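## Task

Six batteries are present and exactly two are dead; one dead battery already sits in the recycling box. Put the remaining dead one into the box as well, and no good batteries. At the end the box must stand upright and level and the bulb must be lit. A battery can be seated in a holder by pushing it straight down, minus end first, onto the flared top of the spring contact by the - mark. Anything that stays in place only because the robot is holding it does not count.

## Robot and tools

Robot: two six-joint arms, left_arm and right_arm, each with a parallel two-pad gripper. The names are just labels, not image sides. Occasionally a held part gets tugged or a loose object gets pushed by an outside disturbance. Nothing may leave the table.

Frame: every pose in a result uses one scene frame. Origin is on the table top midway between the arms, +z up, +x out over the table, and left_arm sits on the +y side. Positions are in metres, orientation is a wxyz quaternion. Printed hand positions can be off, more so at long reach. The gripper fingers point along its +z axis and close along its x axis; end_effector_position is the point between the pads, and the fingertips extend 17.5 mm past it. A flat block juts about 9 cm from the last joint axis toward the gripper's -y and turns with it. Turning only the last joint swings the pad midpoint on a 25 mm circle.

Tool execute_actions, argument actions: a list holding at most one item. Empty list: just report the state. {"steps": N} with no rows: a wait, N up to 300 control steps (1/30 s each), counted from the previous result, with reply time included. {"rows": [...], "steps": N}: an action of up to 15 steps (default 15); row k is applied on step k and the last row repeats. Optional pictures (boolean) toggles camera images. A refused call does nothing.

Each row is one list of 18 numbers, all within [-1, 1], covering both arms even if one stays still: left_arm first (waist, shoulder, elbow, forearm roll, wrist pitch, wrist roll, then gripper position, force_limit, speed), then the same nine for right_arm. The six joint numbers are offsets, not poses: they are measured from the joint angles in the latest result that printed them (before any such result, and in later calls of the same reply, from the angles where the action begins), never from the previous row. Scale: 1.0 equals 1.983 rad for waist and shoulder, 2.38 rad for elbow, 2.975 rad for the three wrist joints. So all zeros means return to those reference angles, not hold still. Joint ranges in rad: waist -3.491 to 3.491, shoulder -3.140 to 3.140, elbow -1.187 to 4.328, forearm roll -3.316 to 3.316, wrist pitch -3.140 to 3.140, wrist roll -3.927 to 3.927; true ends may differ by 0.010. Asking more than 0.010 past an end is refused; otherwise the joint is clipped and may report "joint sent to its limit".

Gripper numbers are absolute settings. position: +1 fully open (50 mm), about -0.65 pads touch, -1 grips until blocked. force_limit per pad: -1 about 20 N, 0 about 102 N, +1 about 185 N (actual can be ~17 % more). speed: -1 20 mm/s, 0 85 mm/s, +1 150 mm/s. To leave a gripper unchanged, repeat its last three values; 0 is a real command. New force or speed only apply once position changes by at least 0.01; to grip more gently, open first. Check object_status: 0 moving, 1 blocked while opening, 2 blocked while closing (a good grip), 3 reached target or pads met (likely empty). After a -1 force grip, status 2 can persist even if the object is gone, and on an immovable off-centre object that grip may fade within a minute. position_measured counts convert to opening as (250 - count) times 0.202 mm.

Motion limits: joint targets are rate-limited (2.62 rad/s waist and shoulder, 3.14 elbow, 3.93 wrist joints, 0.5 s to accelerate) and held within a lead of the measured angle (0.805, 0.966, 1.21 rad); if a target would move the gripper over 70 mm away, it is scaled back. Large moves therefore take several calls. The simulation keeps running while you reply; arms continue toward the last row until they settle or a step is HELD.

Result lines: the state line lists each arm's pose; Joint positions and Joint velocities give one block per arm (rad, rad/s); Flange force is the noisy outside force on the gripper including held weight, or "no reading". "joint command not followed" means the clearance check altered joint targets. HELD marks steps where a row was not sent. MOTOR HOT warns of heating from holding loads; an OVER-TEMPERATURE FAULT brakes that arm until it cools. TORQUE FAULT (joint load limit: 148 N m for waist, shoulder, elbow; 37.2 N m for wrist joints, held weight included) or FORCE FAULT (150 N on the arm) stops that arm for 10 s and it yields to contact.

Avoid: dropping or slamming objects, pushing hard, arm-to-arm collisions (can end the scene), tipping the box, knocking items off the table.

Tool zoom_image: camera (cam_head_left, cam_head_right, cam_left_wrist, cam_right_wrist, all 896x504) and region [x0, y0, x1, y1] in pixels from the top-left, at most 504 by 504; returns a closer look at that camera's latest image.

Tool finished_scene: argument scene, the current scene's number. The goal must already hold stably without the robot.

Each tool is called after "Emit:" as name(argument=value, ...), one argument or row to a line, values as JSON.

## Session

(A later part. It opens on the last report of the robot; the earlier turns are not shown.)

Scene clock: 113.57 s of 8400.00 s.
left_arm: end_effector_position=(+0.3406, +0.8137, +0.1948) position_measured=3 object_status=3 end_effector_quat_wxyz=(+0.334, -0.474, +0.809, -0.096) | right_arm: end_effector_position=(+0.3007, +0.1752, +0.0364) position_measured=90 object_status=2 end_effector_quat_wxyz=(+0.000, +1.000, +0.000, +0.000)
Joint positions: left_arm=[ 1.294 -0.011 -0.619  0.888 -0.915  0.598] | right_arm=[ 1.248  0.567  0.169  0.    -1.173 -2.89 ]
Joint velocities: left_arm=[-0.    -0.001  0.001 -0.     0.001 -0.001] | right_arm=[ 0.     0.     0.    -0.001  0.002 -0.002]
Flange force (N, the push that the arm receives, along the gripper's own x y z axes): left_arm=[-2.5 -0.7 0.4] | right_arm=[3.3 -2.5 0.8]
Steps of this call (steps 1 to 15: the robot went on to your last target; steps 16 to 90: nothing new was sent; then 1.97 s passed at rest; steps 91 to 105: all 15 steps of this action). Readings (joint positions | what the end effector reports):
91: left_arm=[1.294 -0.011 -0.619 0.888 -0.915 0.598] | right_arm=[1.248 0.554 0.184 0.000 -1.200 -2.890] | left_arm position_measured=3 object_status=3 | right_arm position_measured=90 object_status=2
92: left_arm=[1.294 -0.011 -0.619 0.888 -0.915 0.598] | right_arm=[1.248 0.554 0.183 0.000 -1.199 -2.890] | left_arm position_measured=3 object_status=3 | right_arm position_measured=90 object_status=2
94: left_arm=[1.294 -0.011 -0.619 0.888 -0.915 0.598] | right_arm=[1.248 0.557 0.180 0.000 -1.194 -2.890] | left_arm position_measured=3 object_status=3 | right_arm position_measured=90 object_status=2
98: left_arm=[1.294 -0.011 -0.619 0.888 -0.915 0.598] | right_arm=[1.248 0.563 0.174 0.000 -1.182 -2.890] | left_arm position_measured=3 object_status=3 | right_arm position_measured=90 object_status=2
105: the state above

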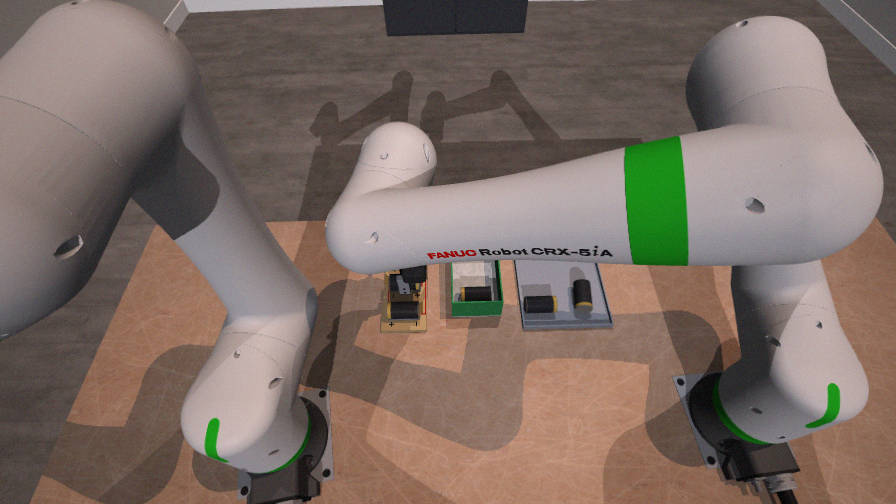

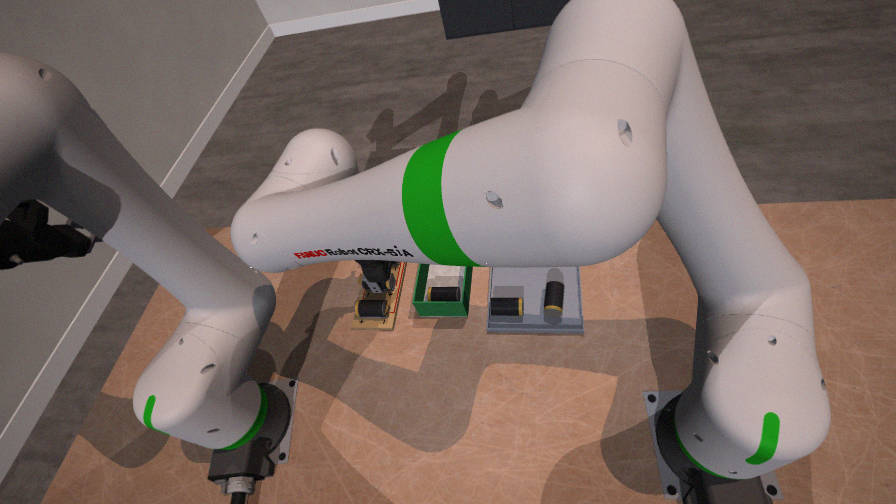

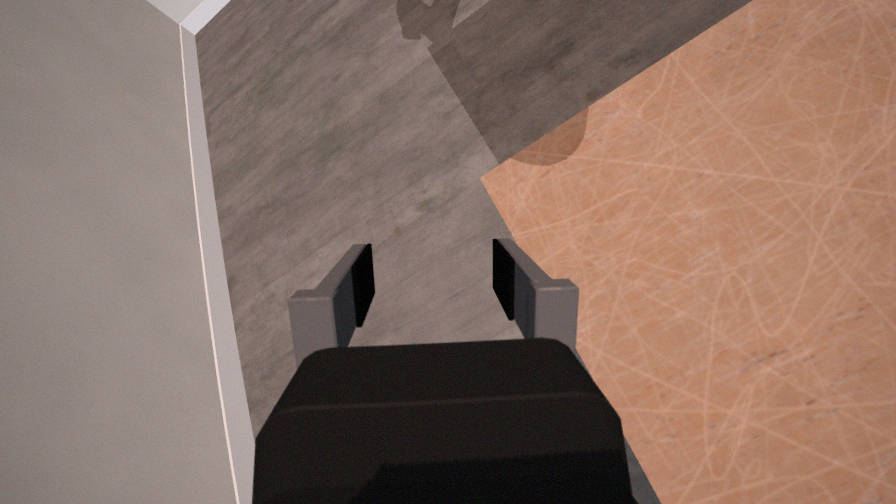

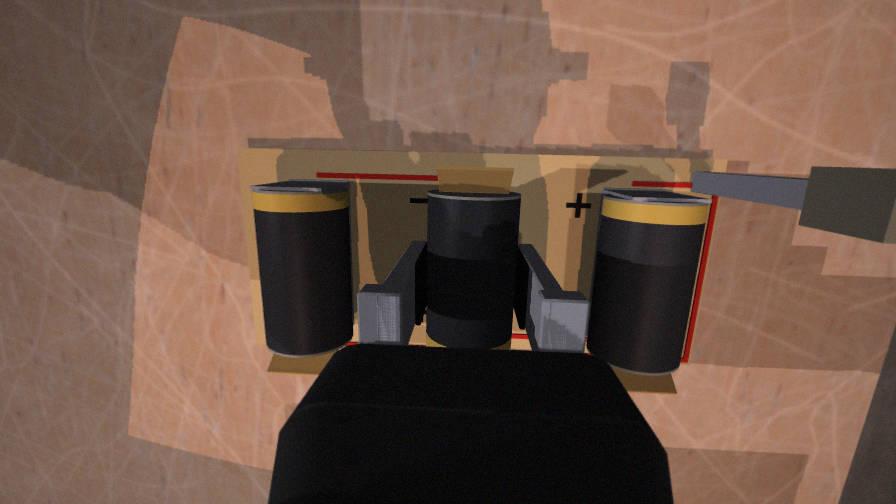

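Emit:
execute_actions(
  actions=[
    {"rows":[[0,0,0,0,0,0,1,0,0,0,0.0002,-0.0002,0,0.0003,0,-1,-0.5,-0.3],[0,0,0,0,0,0,1,0,0,0,0.0002,-0.0002,0,0.0003,0,-1,-0.5,-0.3],[0,0,0,0,0,0,1,0,0,0,0.0002,-0.0002,0,0.0003,0,-1,-0.5,-0.3],[0,0,0,0,0,0,1,0,0,0,0.0002,-0.0002,0,0.0003,0,-1,-0.5,-0.3],[0,0,0,0,0,0,1,0,0,0,0.0002,-0.0002,0,0.0003,0,0.8,-0.5,-0.3]],"steps":12},
  ],
)

Emit:
execute_actions(
  actions=[
    {"rows":[[0,0,0,0,0,0,1,0,0,0,-0.0015,0.0015,0,-0.0022,0,0.8,-0.5,-0.3],[0,0,0,0,0,0,1,0,0,0,-0.004,0.0041,0,-0.006,0,0.8,-0.5,-0.3],[0,0,0,0,0,0,1,0,0,0,-0.0075,0.0078,0,-0.0112,0,0.8,-0.5,-0.3],[0,0,0,0,0,0,1,0,0,0,-0.0113,0.012,0,-0.0171,0,0.8,-0.5,-0.3],[0,0,0,0,0,0,1,0,0,0,-0.0151,0.0163,0,-0.023,0,0.8,-0.5,-0.3],[0,0,0,0,0,0,1,0,0,0,-0.0182,0.0204,0,-0.0284,0,0.8,-0.5,-0.3],[0,0,0,0,0,0,1,0,0,0,-0.021,0.0243,0,-0.0334,0,0.8,-0.5,-0.3],[0,0,0,0,0,0,1,0,0,0,-0.021,0.0243,0,-0.0334,0,0.8,-0.5,-0.3],[0,0,0,0,0,0,1,0,0,0,-0.021,0.0243,0,-0.0334,0,0.8,-0.5,-0.3],[0,0,0,0,0,0,1,0,0,0.0534,-0.0515,-0.0132,0,-0.0237,-0.0356,0.8,-0.5,-0.3]],"steps":15},
  ],
  pictures=false,
)

Emit:
execute_actions(
  actions=[
    {"steps":12},
  ],
)

Scene clock: 124.80 s of 8400.00 s.
left_arm: end_effector_position=(+0.3406, +0.8137, +0.1948) position_measured=3 object_status=3 end_effector_quat_wxyz=(+0.334, -0.474, +0.809, -0.096) | right_arm: end_effector_position=(+0.3006, +0.1752, +0.0360) position_measured=32 object_status=0 end_effector_quat_wxyz=(-0.000, +1.000, +0.000, +0.000)
Joint positions: left_arm=[ 1.294 -0.011 -0.619  0.888 -0.915  0.598] | right_arm=[ 1.248  0.567  0.169  0.    -1.172 -2.89 ]
Joint velocities: left_arm=[-0. -0.  0.  0.  0. -0.] | right_arm=[ 0.    -0.001  0.     0.002  0.001  0.002]
Flange force (N, the push that the arm receives, along the gripper's own x y z axes): left_arm=[-1.7 0.0 -0.7] | right_arm=[7.4 -8.8 -0.5]
Steps of this call (steps 1 to 15: the robot went on to your last target; steps 16 to 90: nothing new was sent; then 7.83 s passed at rest; steps 91 to 102: all 12 steps of this action). Readings (joint positions | what the end effector reports):
91: left_arm=[1.294 -0.011 -0.619 0.888 -0.915 0.598] | right_arm=[1.248 0.567 0.169 0.000 -1.173 -2.890] | left_arm position_measured=3 object_status=3 | right_arm position_measured=90 object_status=2
92: left_arm=[1.294 -0.011 -0.619 0.888 -0.915 0.598] | right_arm=[1.248 0.567 0.169 0.000 -1.173 -2.890] | left_arm position_measured=3 object_status=3 | right_arm position_measured=90 object_status=2
94: left_arm=[1.294 -0.011 -0.619 0.888 -0.915 0.598] | right_arm=[1.248 0.567 0.169 0.000 -1.172 -2.890] | left_arm position_measured=3 object_status=3 | right_arm position_measured=90 object_status=2
98: left_arm=[1.294 -0.011 -0.619 0.888 -0.915 0.598] | right_arm=[1.248 0.567 0.169 0.000 -1.172 -2.890] | left_arm position_measured=3 object_status=3 | right_arm position_measured=54 object_status=0
102: the state above

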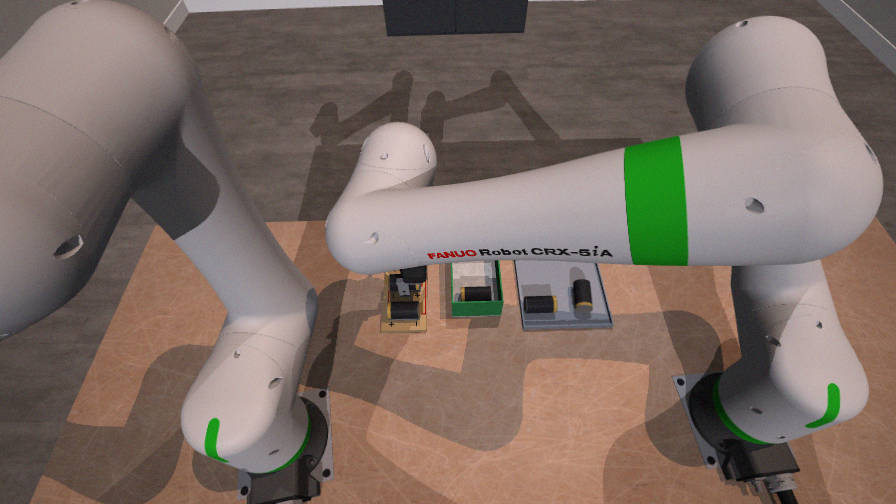

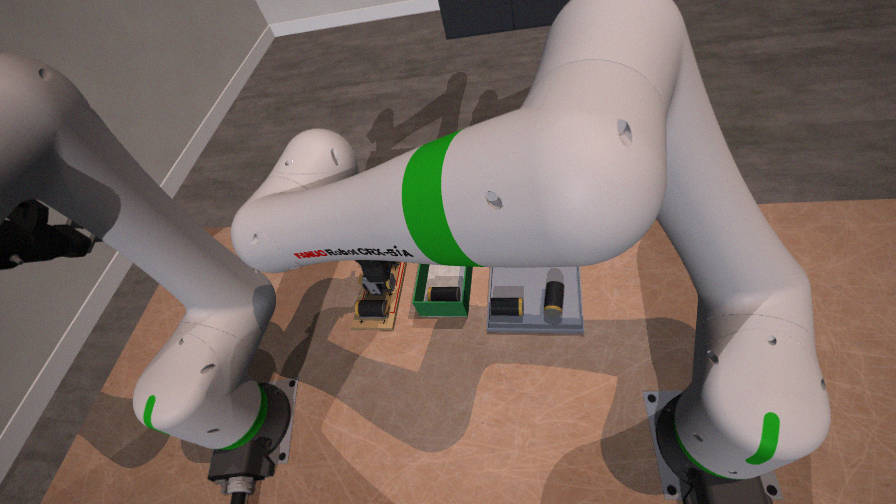

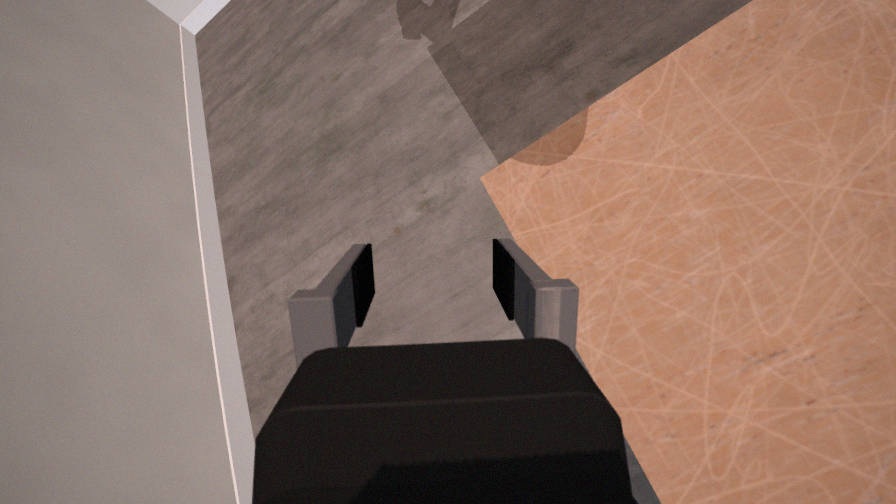

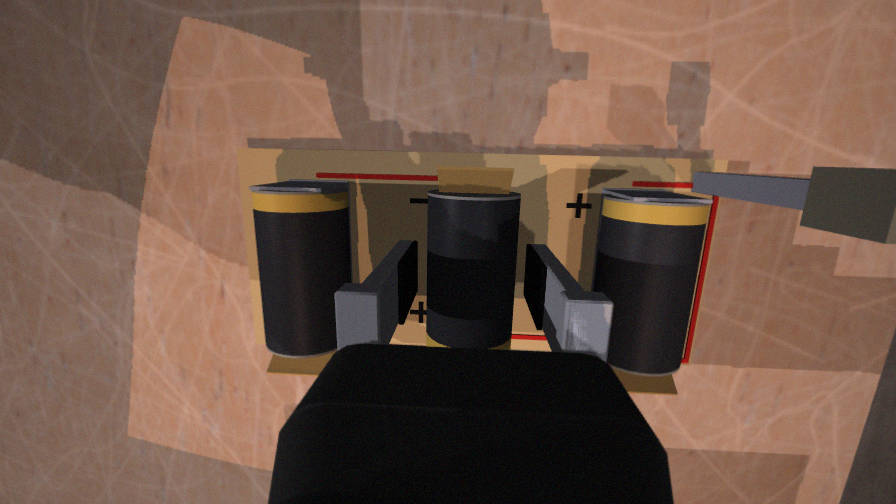

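Scene clock: 125.30 s of 8400.00 s.
left_arm: end_effector_position=(+0.3406, +0.8137, +0.1948) position_measured=3 object_status=3 end_effector_quat_wxyz=(+0.334, -0.474, +0.809, -0.096) | right_arm: end_effector_position=(+0.2596, +0.1787, +0.0889) position_measured=32 object_status=3 end_effector_quat_wxyz=(-0.004, +1.000, +0.001, +0.001)
Joint positions: left_arm=[ 1.294 -0.011 -0.619  0.888 -0.915  0.598] | right_arm=[ 1.315  0.484  0.173  0.    -1.253 -2.957]
Joint velocities: left_arm=[-0.     0.    -0.    -0.001 -0.     0.001] | right_arm=[ 0.634 -0.303 -0.564 -0.     0.16  -0.608]
Flange force (N, the push that the arm receives, along the gripper's own x y z axes): left_arm=[-1.0 -0.4 -0.4] | right_arm=[-4.8 5.1 -21.4]
Steps of this call (steps 1 to 15: all 15 steps of this action). Readings (joint positions | what the end effector reports):
1: left_arm=[1.294 -0.011 -0.619 0.888 -0.915 0.598] | right_arm=[1.248 0.567 0.169 0.000 -1.172 -2.890] | left_arm position_measured=3 object_status=3 | right_arm position_measured=32 object_status=0
2: left_arm=[1.294 -0.011 -0.619 0.888 -0.915 0.598] | right_arm=[1.248 0.567 0.170 0.000 -1.174 -2.890] | left_arm position_measured=3 object_status=3 | right_arm position_measured=32 object_status=0
4: left_arm=[1.294 -0.011 -0.619 0.888 -0.915 0.598] | right_arm=[1.248 0.560 0.179 0.000 -1.190 -2.890] | left_arm position_measured=3 object_status=3 | right_arm position_measured=32 object_status=0
8: left_arm=[1.294 -0.011 -0.619 0.888 -0.915 0.598] | right_arm=[1.248 0.534 0.213 0.000 -1.248 -2.890] | left_arm position_measured=3 object_status=3 | right_arm position_measured=32 object_status=3
15: the state above

Scene clock: 125.70 s of 8400.00 s.
left_arm: end_effector_position=(+0.3406, +0.8137, +0.1948) position_measured=3 object_status=3 end_effector_quat_wxyz=(+0.334, -0.474, +0.809, -0.096) | right_arm: end_effector_position=(+0.2356, +0.1763, +0.0851) position_measured=32 object_status=3 end_effector_quat_wxyz=(-0.000, +1.000, +0.001, +0.000)
Joint positions: left_arm=[ 1.294 -0.011 -0.619  0.888 -0.915  0.598] | right_arm=[ 1.354  0.465  0.137  0.    -1.243 -2.996]
Joint velocities: left_arm=[ 0.     0.     0.     0.001  0.001 -0.001] | right_arm=[-0.001  0.001  0.    -0.001  0.001  0.   ]
Flange force (N, the push that the arm receives, along the gripper's own x y z axes): left_arm=[-2.0 0.2 0.1] | right_arm=[4.7 -1.8 -1.0]
Steps of this call (steps 1 to 12: the robot went on to your last target). Readings (joint positions | what the end effector reports):
1: left_arm=[1.294 -0.011 -0.619 0.888 -0.915 0.598] | right_arm=[1.333 0.475 0.157 0.000 -1.249 -2.975] | left_arm position_measured=3 object_status=3 | right_arm position_measured=32 object_status=3
2: left_arm=[1.294 -0.011 -0.619 0.888 -0.915 0.598] | right_arm=[1.346 0.469 0.145 0.000 -1.245 -2.987] | left_arm position_measured=3 object_status=3 | right_arm position_measured=32 object_status=3
4: left_arm=[1.294 -0.011 -0.619 0.888 -0.915 0.598] | right_arm=[1.354 0.465 0.138 0.000 -1.243 -2.996] | left_arm position_measured=3 object_status=3 | right_arm position_measured=32 object_status=3
8: left_arm=[1.294 -0.011 -0.619 0.888 -0.915 0.598] | right_arm=[1.354 0.465 0.137 0.000 -1.243 -2.996] | left_arm position_measured=3 object_status=3 | right_arm position_measured=32 object_status=3
12: the state above

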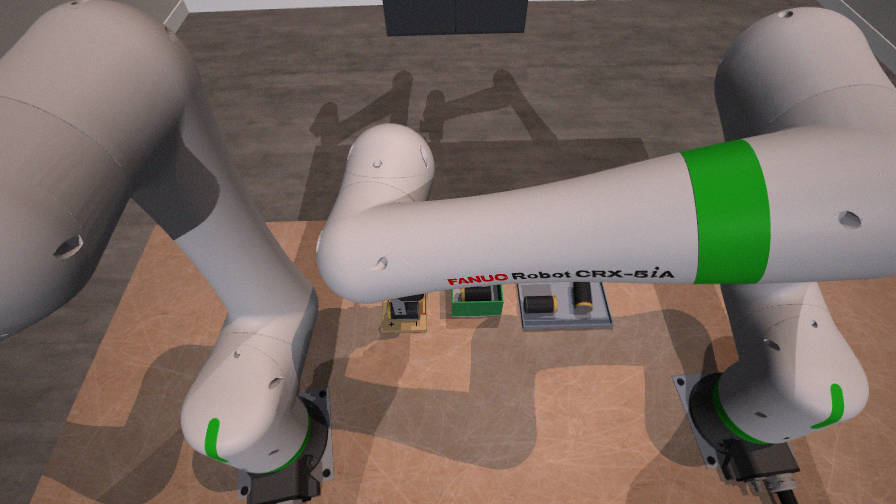

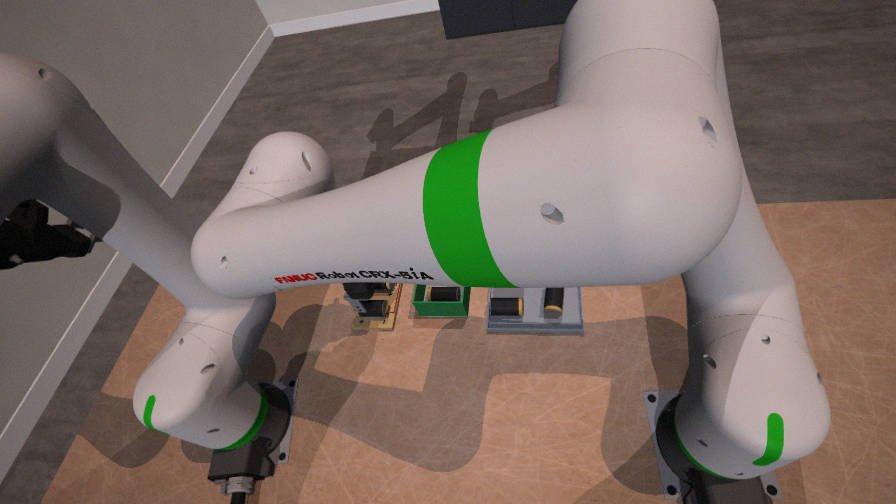

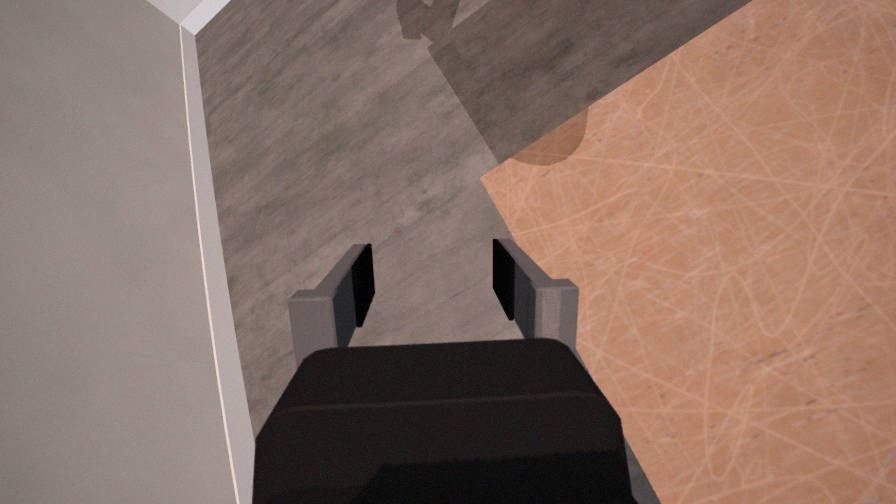

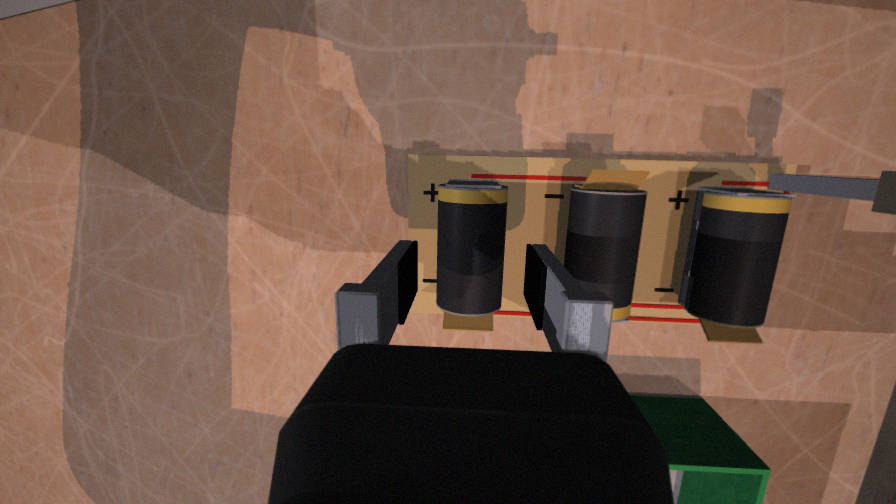

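Emit:
execute_actions(
  actions=[
    {"rows":[[0,0,0,0,0,0,1,0,0,0,0.0015,-0.0019,0,0.0025,0,0.8,-0.5,-0.3],[0,0,0,0,0,0,1,0,0,0,0.0036,-0.0045,0,0.006,0,0.8,-0.5,-0.3],[0,0,0,0,0,0,1,0,0,0,0.006,-0.0074,0,0.0099,0,0.8,-0.5,-0.3],[0,0,0,0,0,0,1,0,0,0,0.0084,-0.0102,0,0.0138,0,0.8,-0.5,-0.3],[0,0,0,0,0,0,1,0,0,0,0.0107,-0.0129,0,0.0175,0,0.8,-0.5,-0.3],[0,0,0,0,0,0,1,0,0,0,0.0133,-0.0154,0,0.0212,0,0.8,-0.5,-0.3],[0,0,0,0,0,0,1,0,0,0,0.0158,-0.0178,0,0.0248,0,0.8,-0.5,-0.3],[0,0,0,0,0,0,1,0,0,0,0.0181,-0.02,0,0.0281,0,0.8,-0.5,-0.3],[0,0,0,0,0,0,1,0,0,0,0.02,-0.0217,0,0.0307,0,0.8,-0.5,-0.3],[0,0,0,0,0,0,1,0,0,0,0.0214,-0.023,0,0.0327,0,0.8,-0.5,-0.3],[0,0,0,0,0,0,1,0,0,0,0.0221,-0.0236,0,0.0337,0,0.8,-0.5,-0.3],[0,0,0,0,0,0,1,0,0,0,0.0224,-0.0239,0,0.0341,0,0.8,-0.5,-0.3]],"steps":15},
  ],
  pictures=false,
)

Emit:
execute_actions(
  actions=[
    {"rows":[[0,0,0,0,0,0,1,0,0,0,0,0,0,0,0,-1,-0.5,-0.3]],"steps":13},
  ],
)

Emit:
execute_actions(
  actions=[
    {"rows":[[0,0,0,0,0,0,1,0,0,0,-0.001,0.0009,0,-0.0014,0,-1,-0.5,-0.3],[0,0,0,0,0,0,1,0,0,0,-0.0026,0.0024,0,-0.0037,0,-1,-0.5,-0.3],[0,0,0,0,0,0,1,0,0,0,-0.005,0.0046,0,-0.007,0,-1,-0.5,-0.3],[0,0,0,0,0,0,1,0,0,0,-0.008,0.0075,0,-0.0113,0,-1,-0.5,-0.3],[0,0,0,0,0,0,1,0,0,0,-0.0117,0.011,0,-0.0166,0,-1,-0.5,-0.3],[0,0,0,0,0,0,1,0,0,0,-0.0153,0.0153,0,-0.0224,0,-1,-0.5,-0.3],[0,0,0,0,0,0,1,0,0,0,-0.0188,0.0196,0,-0.0283,0,-1,-0.5,-0.3],[0,0,0,0,0,0,1,0,0,0,-0.0224,0.0239,0,-0.0341,0,-1,-0.5,-0.3],[0,0,0,0,0,0,1,0,0,0,-0.0262,0.0297,0,-0.0412,0,-1,-0.5,-0.3],[0,0,0,0,0,0,1,0,0,0,-0.0299,0.0354,0,-0.0482,0,-1,-0.5,-0.3],[0,0,0,0,0,0,1,0,0,0,-0.0299,0.0354,0,-0.0482,0,-1,-0.5,-0.3],[0,0,0,0,0,0,1,0,0,-0.1864,-0.242,-0.1941,0,-0.0061,0.1242,-1,-0.5,-0.3]],"steps":15},
  ],
  pictures=false,
)

Emit:
execute_actions(
  actions=[
    {"steps":30},
  ],
)

Scene clock: 140.93 s of 8400.00 s.
left_arm: end_effector_position=(+0.3406, +0.8137, +0.1948) position_measured=3 object_status=3 end_effector_quat_wxyz=(+0.334, -0.474, +0.809, -0.096) | right_arm: end_effector_position=(+0.2356, +0.1764, +0.0362) position_measured=32 object_status=3 end_effector_quat_wxyz=(-0.000, +1.000, +0.000, +0.000)
Joint positions: left_arm=[ 1.294 -0.011 -0.619  0.888 -0.915  0.598] | right_arm=[ 1.354  0.509  0.081  0.    -1.142 -2.996]
Joint velocities: left_arm=[-0.     0.    -0.001 -0.002 -0.    -0.   ] | right_arm=[-0.001 -0.    -0.004  0.     0.005  0.   ]
Flange force (N, the push that the arm receives, along the gripper's own x y z axes): left_arm=[-1.1 -0.3 -0.2] | right_arm=[3.3 -0.1 2.1]
Steps of this call (steps 1 to 30: the robot went on to your last target; steps 31 to 90: nothing new was sent; then 11.73 s passed at rest; steps 91 to 105: all 15 steps of this action). Readings (joint positions | what the end effector reports):
91: left_arm=[1.294 -0.011 -0.619 0.888 -0.915 0.598] | right_arm=[1.354 0.465 0.137 0.000 -1.243 -2.996] | left_arm position_measured=3 object_status=3 | right_arm position_measured=32 object_status=3
92: left_arm=[1.294 -0.011 -0.619 0.888 -0.915 0.598] | right_arm=[1.354 0.465 0.136 0.000 -1.240 -2.996] | left_arm position_measured=3 object_status=3 | right_arm position_measured=32 object_status=3
94: left_arm=[1.294 -0.011 -0.619 0.888 -0.915 0.598] | right_arm=[1.354 0.472 0.127 0.000 -1.225 -2.996] | left_arm position_measured=3 object_status=3 | right_arm position_measured=32 object_status=3
98: left_arm=[1.294 -0.011 -0.619 0.888 -0.915 0.598] | right_arm=[1.354 0.490 0.102 0.000 -1.182 -2.996] | left_arm position_measured=3 object_status=3 | right_arm position_measured=32 object_status=3
105: the state above

Scene clock: 141.37 s of 8400.00 s.
left_arm: end_effector_position=(+0.3406, +0.8137, +0.1948) position_measured=3 object_status=3 end_effector_quat_wxyz=(+0.334, -0.474, +0.809, -0.096) | right_arm: end_effector_position=(+0.2356, +0.1764, +0.0362) position_measured=90 object_status=2 end_effector_quat_wxyz=(-0.000, +1.000, +0.000, +0.000)
Joint positions: left_arm=[ 1.294 -0.011 -0.619  0.888 -0.915  0.598] | right_arm=[ 1.354  0.509  0.081  0.    -1.141 -2.996]
Joint velocities: left_arm=[-0.     0.    -0.001 -0.004  0.001  0.001] | right_arm=[ 0.    -0.    -0.001 -0.001  0.001 -0.001]
Flange force (N, the push that the arm receives, along the gripper's own x y z axes): left_arm=[-2.7 0.0 -0.5] | right_arm=[1.2 -2.4 -0.3]
Steps of this call (steps 1 to 13: all 13 steps of this action). Readings (joint positions | what the end effector reports):
1: left_arm=[1.294 -0.011 -0.619 0.888 -0.915 0.598] | right_arm=[1.354 0.509 0.081 0.000 -1.141 -2.996] | left_arm position_measured=3 object_status=3 | right_arm position_measured=36 object_status=0
2: left_arm=[1.294 -0.011 -0.619 0.888 -0.915 0.598] | right_arm=[1.354 0.509 0.081 0.000 -1.141 -2.996] | left_arm position_measured=3 object_status=3 | right_arm position_measured=47 object_status=0
4: left_arm=[1.294 -0.011 -0.619 0.888 -0.915 0.598] | right_arm=[1.354 0.509 0.081 0.000 -1.141 -2.996] | left_arm position_measured=3 object_status=3 | right_arm position_measured=68 object_status=0
8: left_arm=[1.294 -0.011 -0.619 0.888 -0.915 0.598] | right_arm=[1.354 0.509 0.081 0.000 -1.141 -2.996] | left_arm position_measured=3 object_status=3 | right_arm position_measured=90 object_status=0
13: the state above

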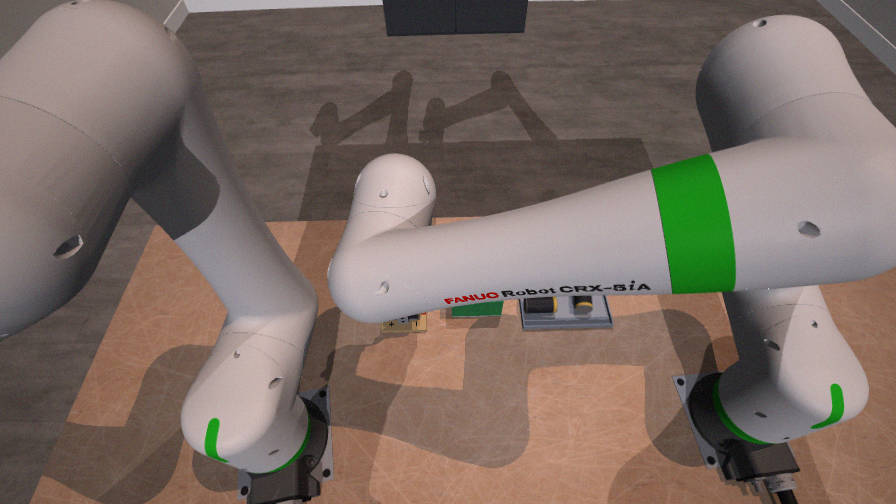

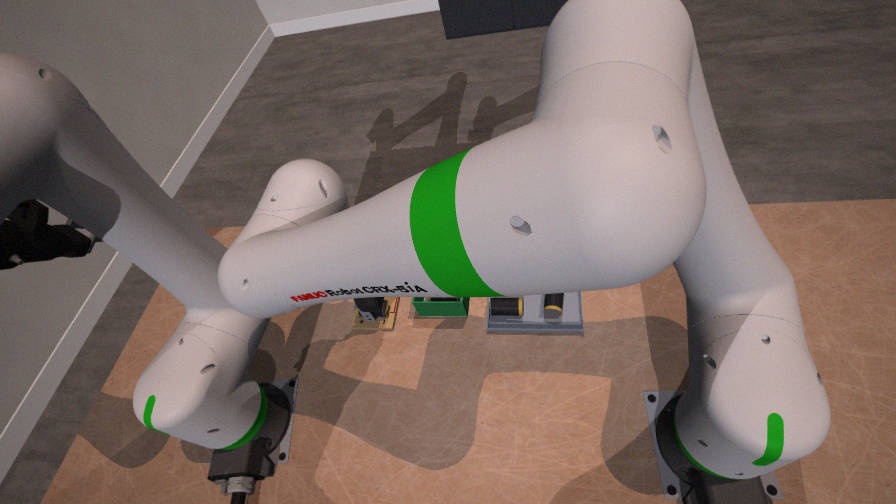

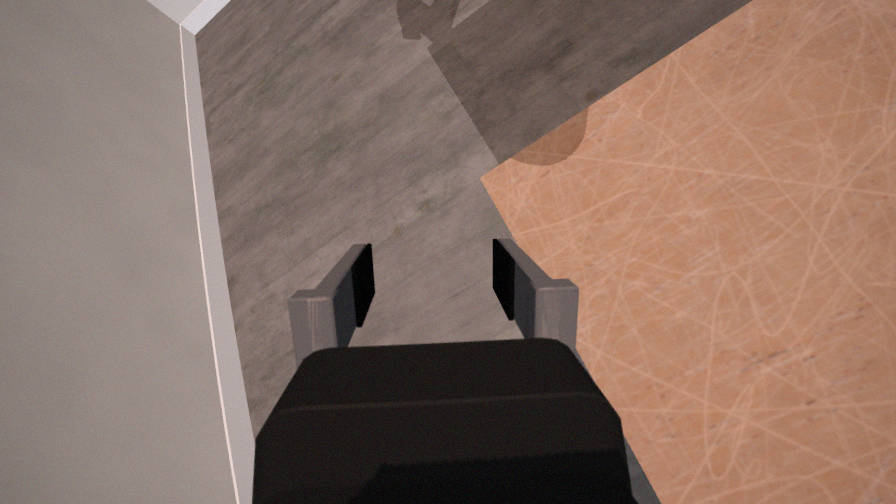

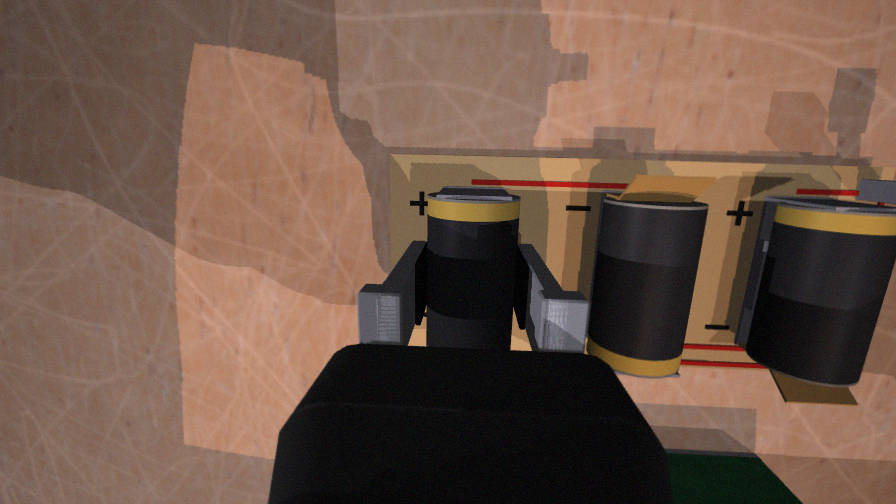

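Scene clock: 141.87 s of 8400.00 s.
left_arm: end_effector_position=(+0.3406, +0.8137, +0.1948) position_measured=3 object_status=3 end_effector_quat_wxyz=(+0.334, -0.474, +0.809, -0.096) | right_arm: end_effector_position=(+0.2447, +0.1706, +0.1178) position_measured=90 object_status=2 end_effector_quat_wxyz=(-0.010, +1.000, +0.000, +0.002)
Joint positions: left_arm=[ 1.294 -0.011 -0.619  0.888 -0.915  0.598] | right_arm=[ 1.337  0.421  0.152  0.    -1.281 -2.98 ]
Joint velocities: left_arm=[ 0.    -0.    -0.001 -0.    -0.    -0.001] | right_arm=[-0.345 -0.523 -0.332  0.001  0.054  0.345]
Flange force (N, the push that the arm receives, along the gripper's own x y z axes): left_arm=[-1.2 -1.0 -0.9] | right_arm=[-4.4 -31.1 -2.8]
Steps of this call (steps 1 to 15: all 15 steps of this action). Readings (joint positions | what the end effector reports):
1: left_arm=[1.294 -0.011 -0.619 0.888 -0.915 0.598] | right_arm=[1.354 0.509 0.081 0.000 -1.141 -2.996] | left_arm position_measured=3 object_status=3 | right_arm position_measured=90 object_status=2
2: left_arm=[1.294 -0.011 -0.619 0.888 -0.915 0.598] | right_arm=[1.354 0.509 0.081 0.000 -1.143 -2.996] | left_arm position_measured=3 object_status=3 | right_arm position_measured=90 object_status=2
4: left_arm=[1.294 -0.011 -0.619 0.888 -0.915 0.598] | right_arm=[1.354 0.504 0.087 0.000 -1.154 -2.996] | left_arm position_measured=3 object_status=3 | right_arm position_measured=90 object_status=2
8: left_arm=[1.294 -0.011 -0.619 0.888 -0.915 0.598] | right_arm=[1.354 0.482 0.114 0.000 -1.202 -2.996] | left_arm position_measured=3 object_status=3 | right_arm position_measured=90 object_status=2
15: the state above

Scene clock: 142.87 s of 8400.00 s.
left_arm: end_effector_position=(+0.3406, +0.8137, +0.1948) position_measured=3 object_status=3 end_effector_quat_wxyz=(+0.334, -0.474, +0.809, -0.096) | right_arm: end_effector_position=(+0.3350, -0.1000, +0.0951) position_measured=90 object_status=2 end_effector_quat_wxyz=(-0.000, +1.000, +0.000, +0.000)
Joint positions: left_arm=[ 1.294 -0.011 -0.619  0.888 -0.915  0.598] | right_arm=[ 0.984  0.029 -0.381  0.    -1.159 -2.627]
Joint velocities: left_arm=[-0.     0.     0.001  0.001  0.    -0.   ] | right_arm=[-0.001 -0.     0.     0.001 -0.     0.002]
Flange force (N, the push that the arm receives, along the gripper's own x y z axes): left_arm=[-2.5 -0.6 0.1] | right_arm=[5.3 -0.2 3.6]
Steps of this call (steps 1 to 30: the robot went on to your last target). Readings (joint positions | what the end effector reports):
1: left_arm=[1.294 -0.011 -0.619 0.888 -0.915 0.598] | right_arm=[1.323 0.402 0.138 0.000 -1.278 -2.966] | left_arm position_measured=3 object_status=3 | right_arm position_measured=90 object_status=2
2: left_arm=[1.294 -0.011 -0.619 0.888 -0.915 0.598] | right_arm=[1.306 0.382 0.116 0.000 -1.272 -2.948] | left_arm position_measured=3 object_status=3 | right_arm position_measured=90 object_status=2
4: left_arm=[1.294 -0.011 -0.619 0.888 -0.915 0.598] | right_arm=[1.269 0.344 0.058 0.000 -1.259 -2.912] | left_arm position_measured=3 object_status=3 | right_arm position_measured=90 object_status=2
8: left_arm=[1.294 -0.011 -0.619 0.888 -0.915 0.598] | right_arm=[1.197 0.264 -0.053 0.000 -1.234 -2.840] | left_arm position_measured=3 object_status=3 | right_arm position_measured=90 object_status=2
30: the state above

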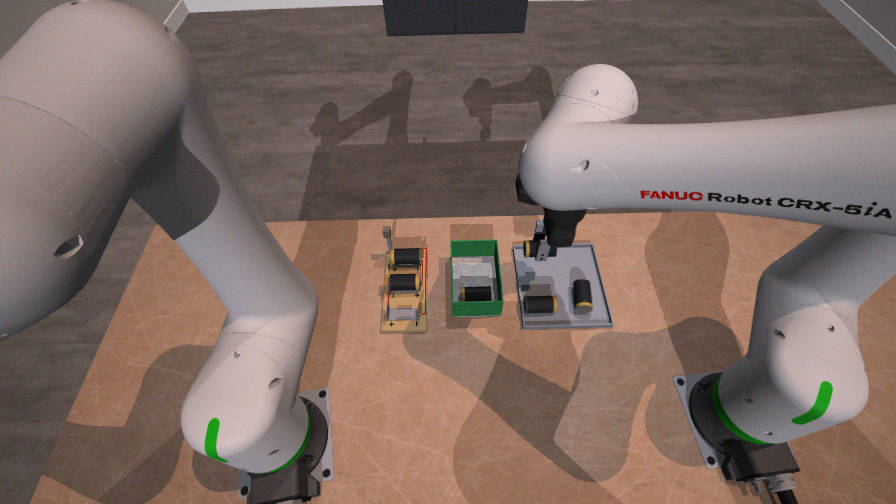

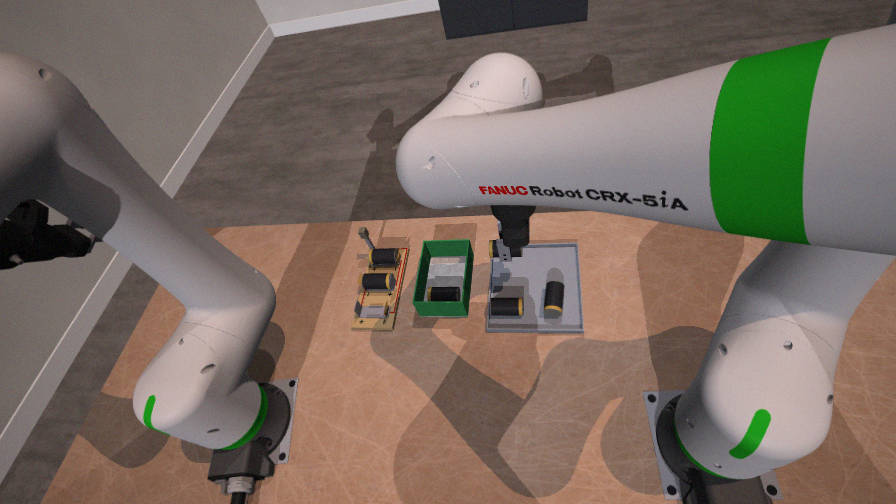

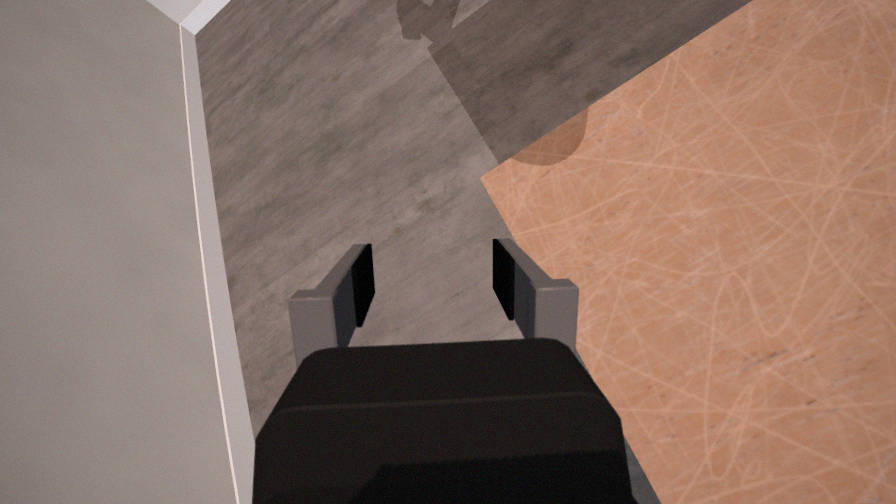

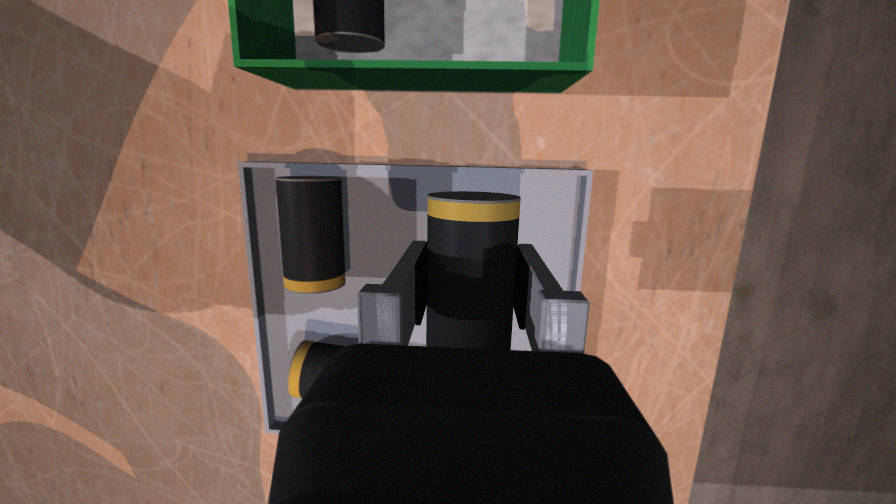

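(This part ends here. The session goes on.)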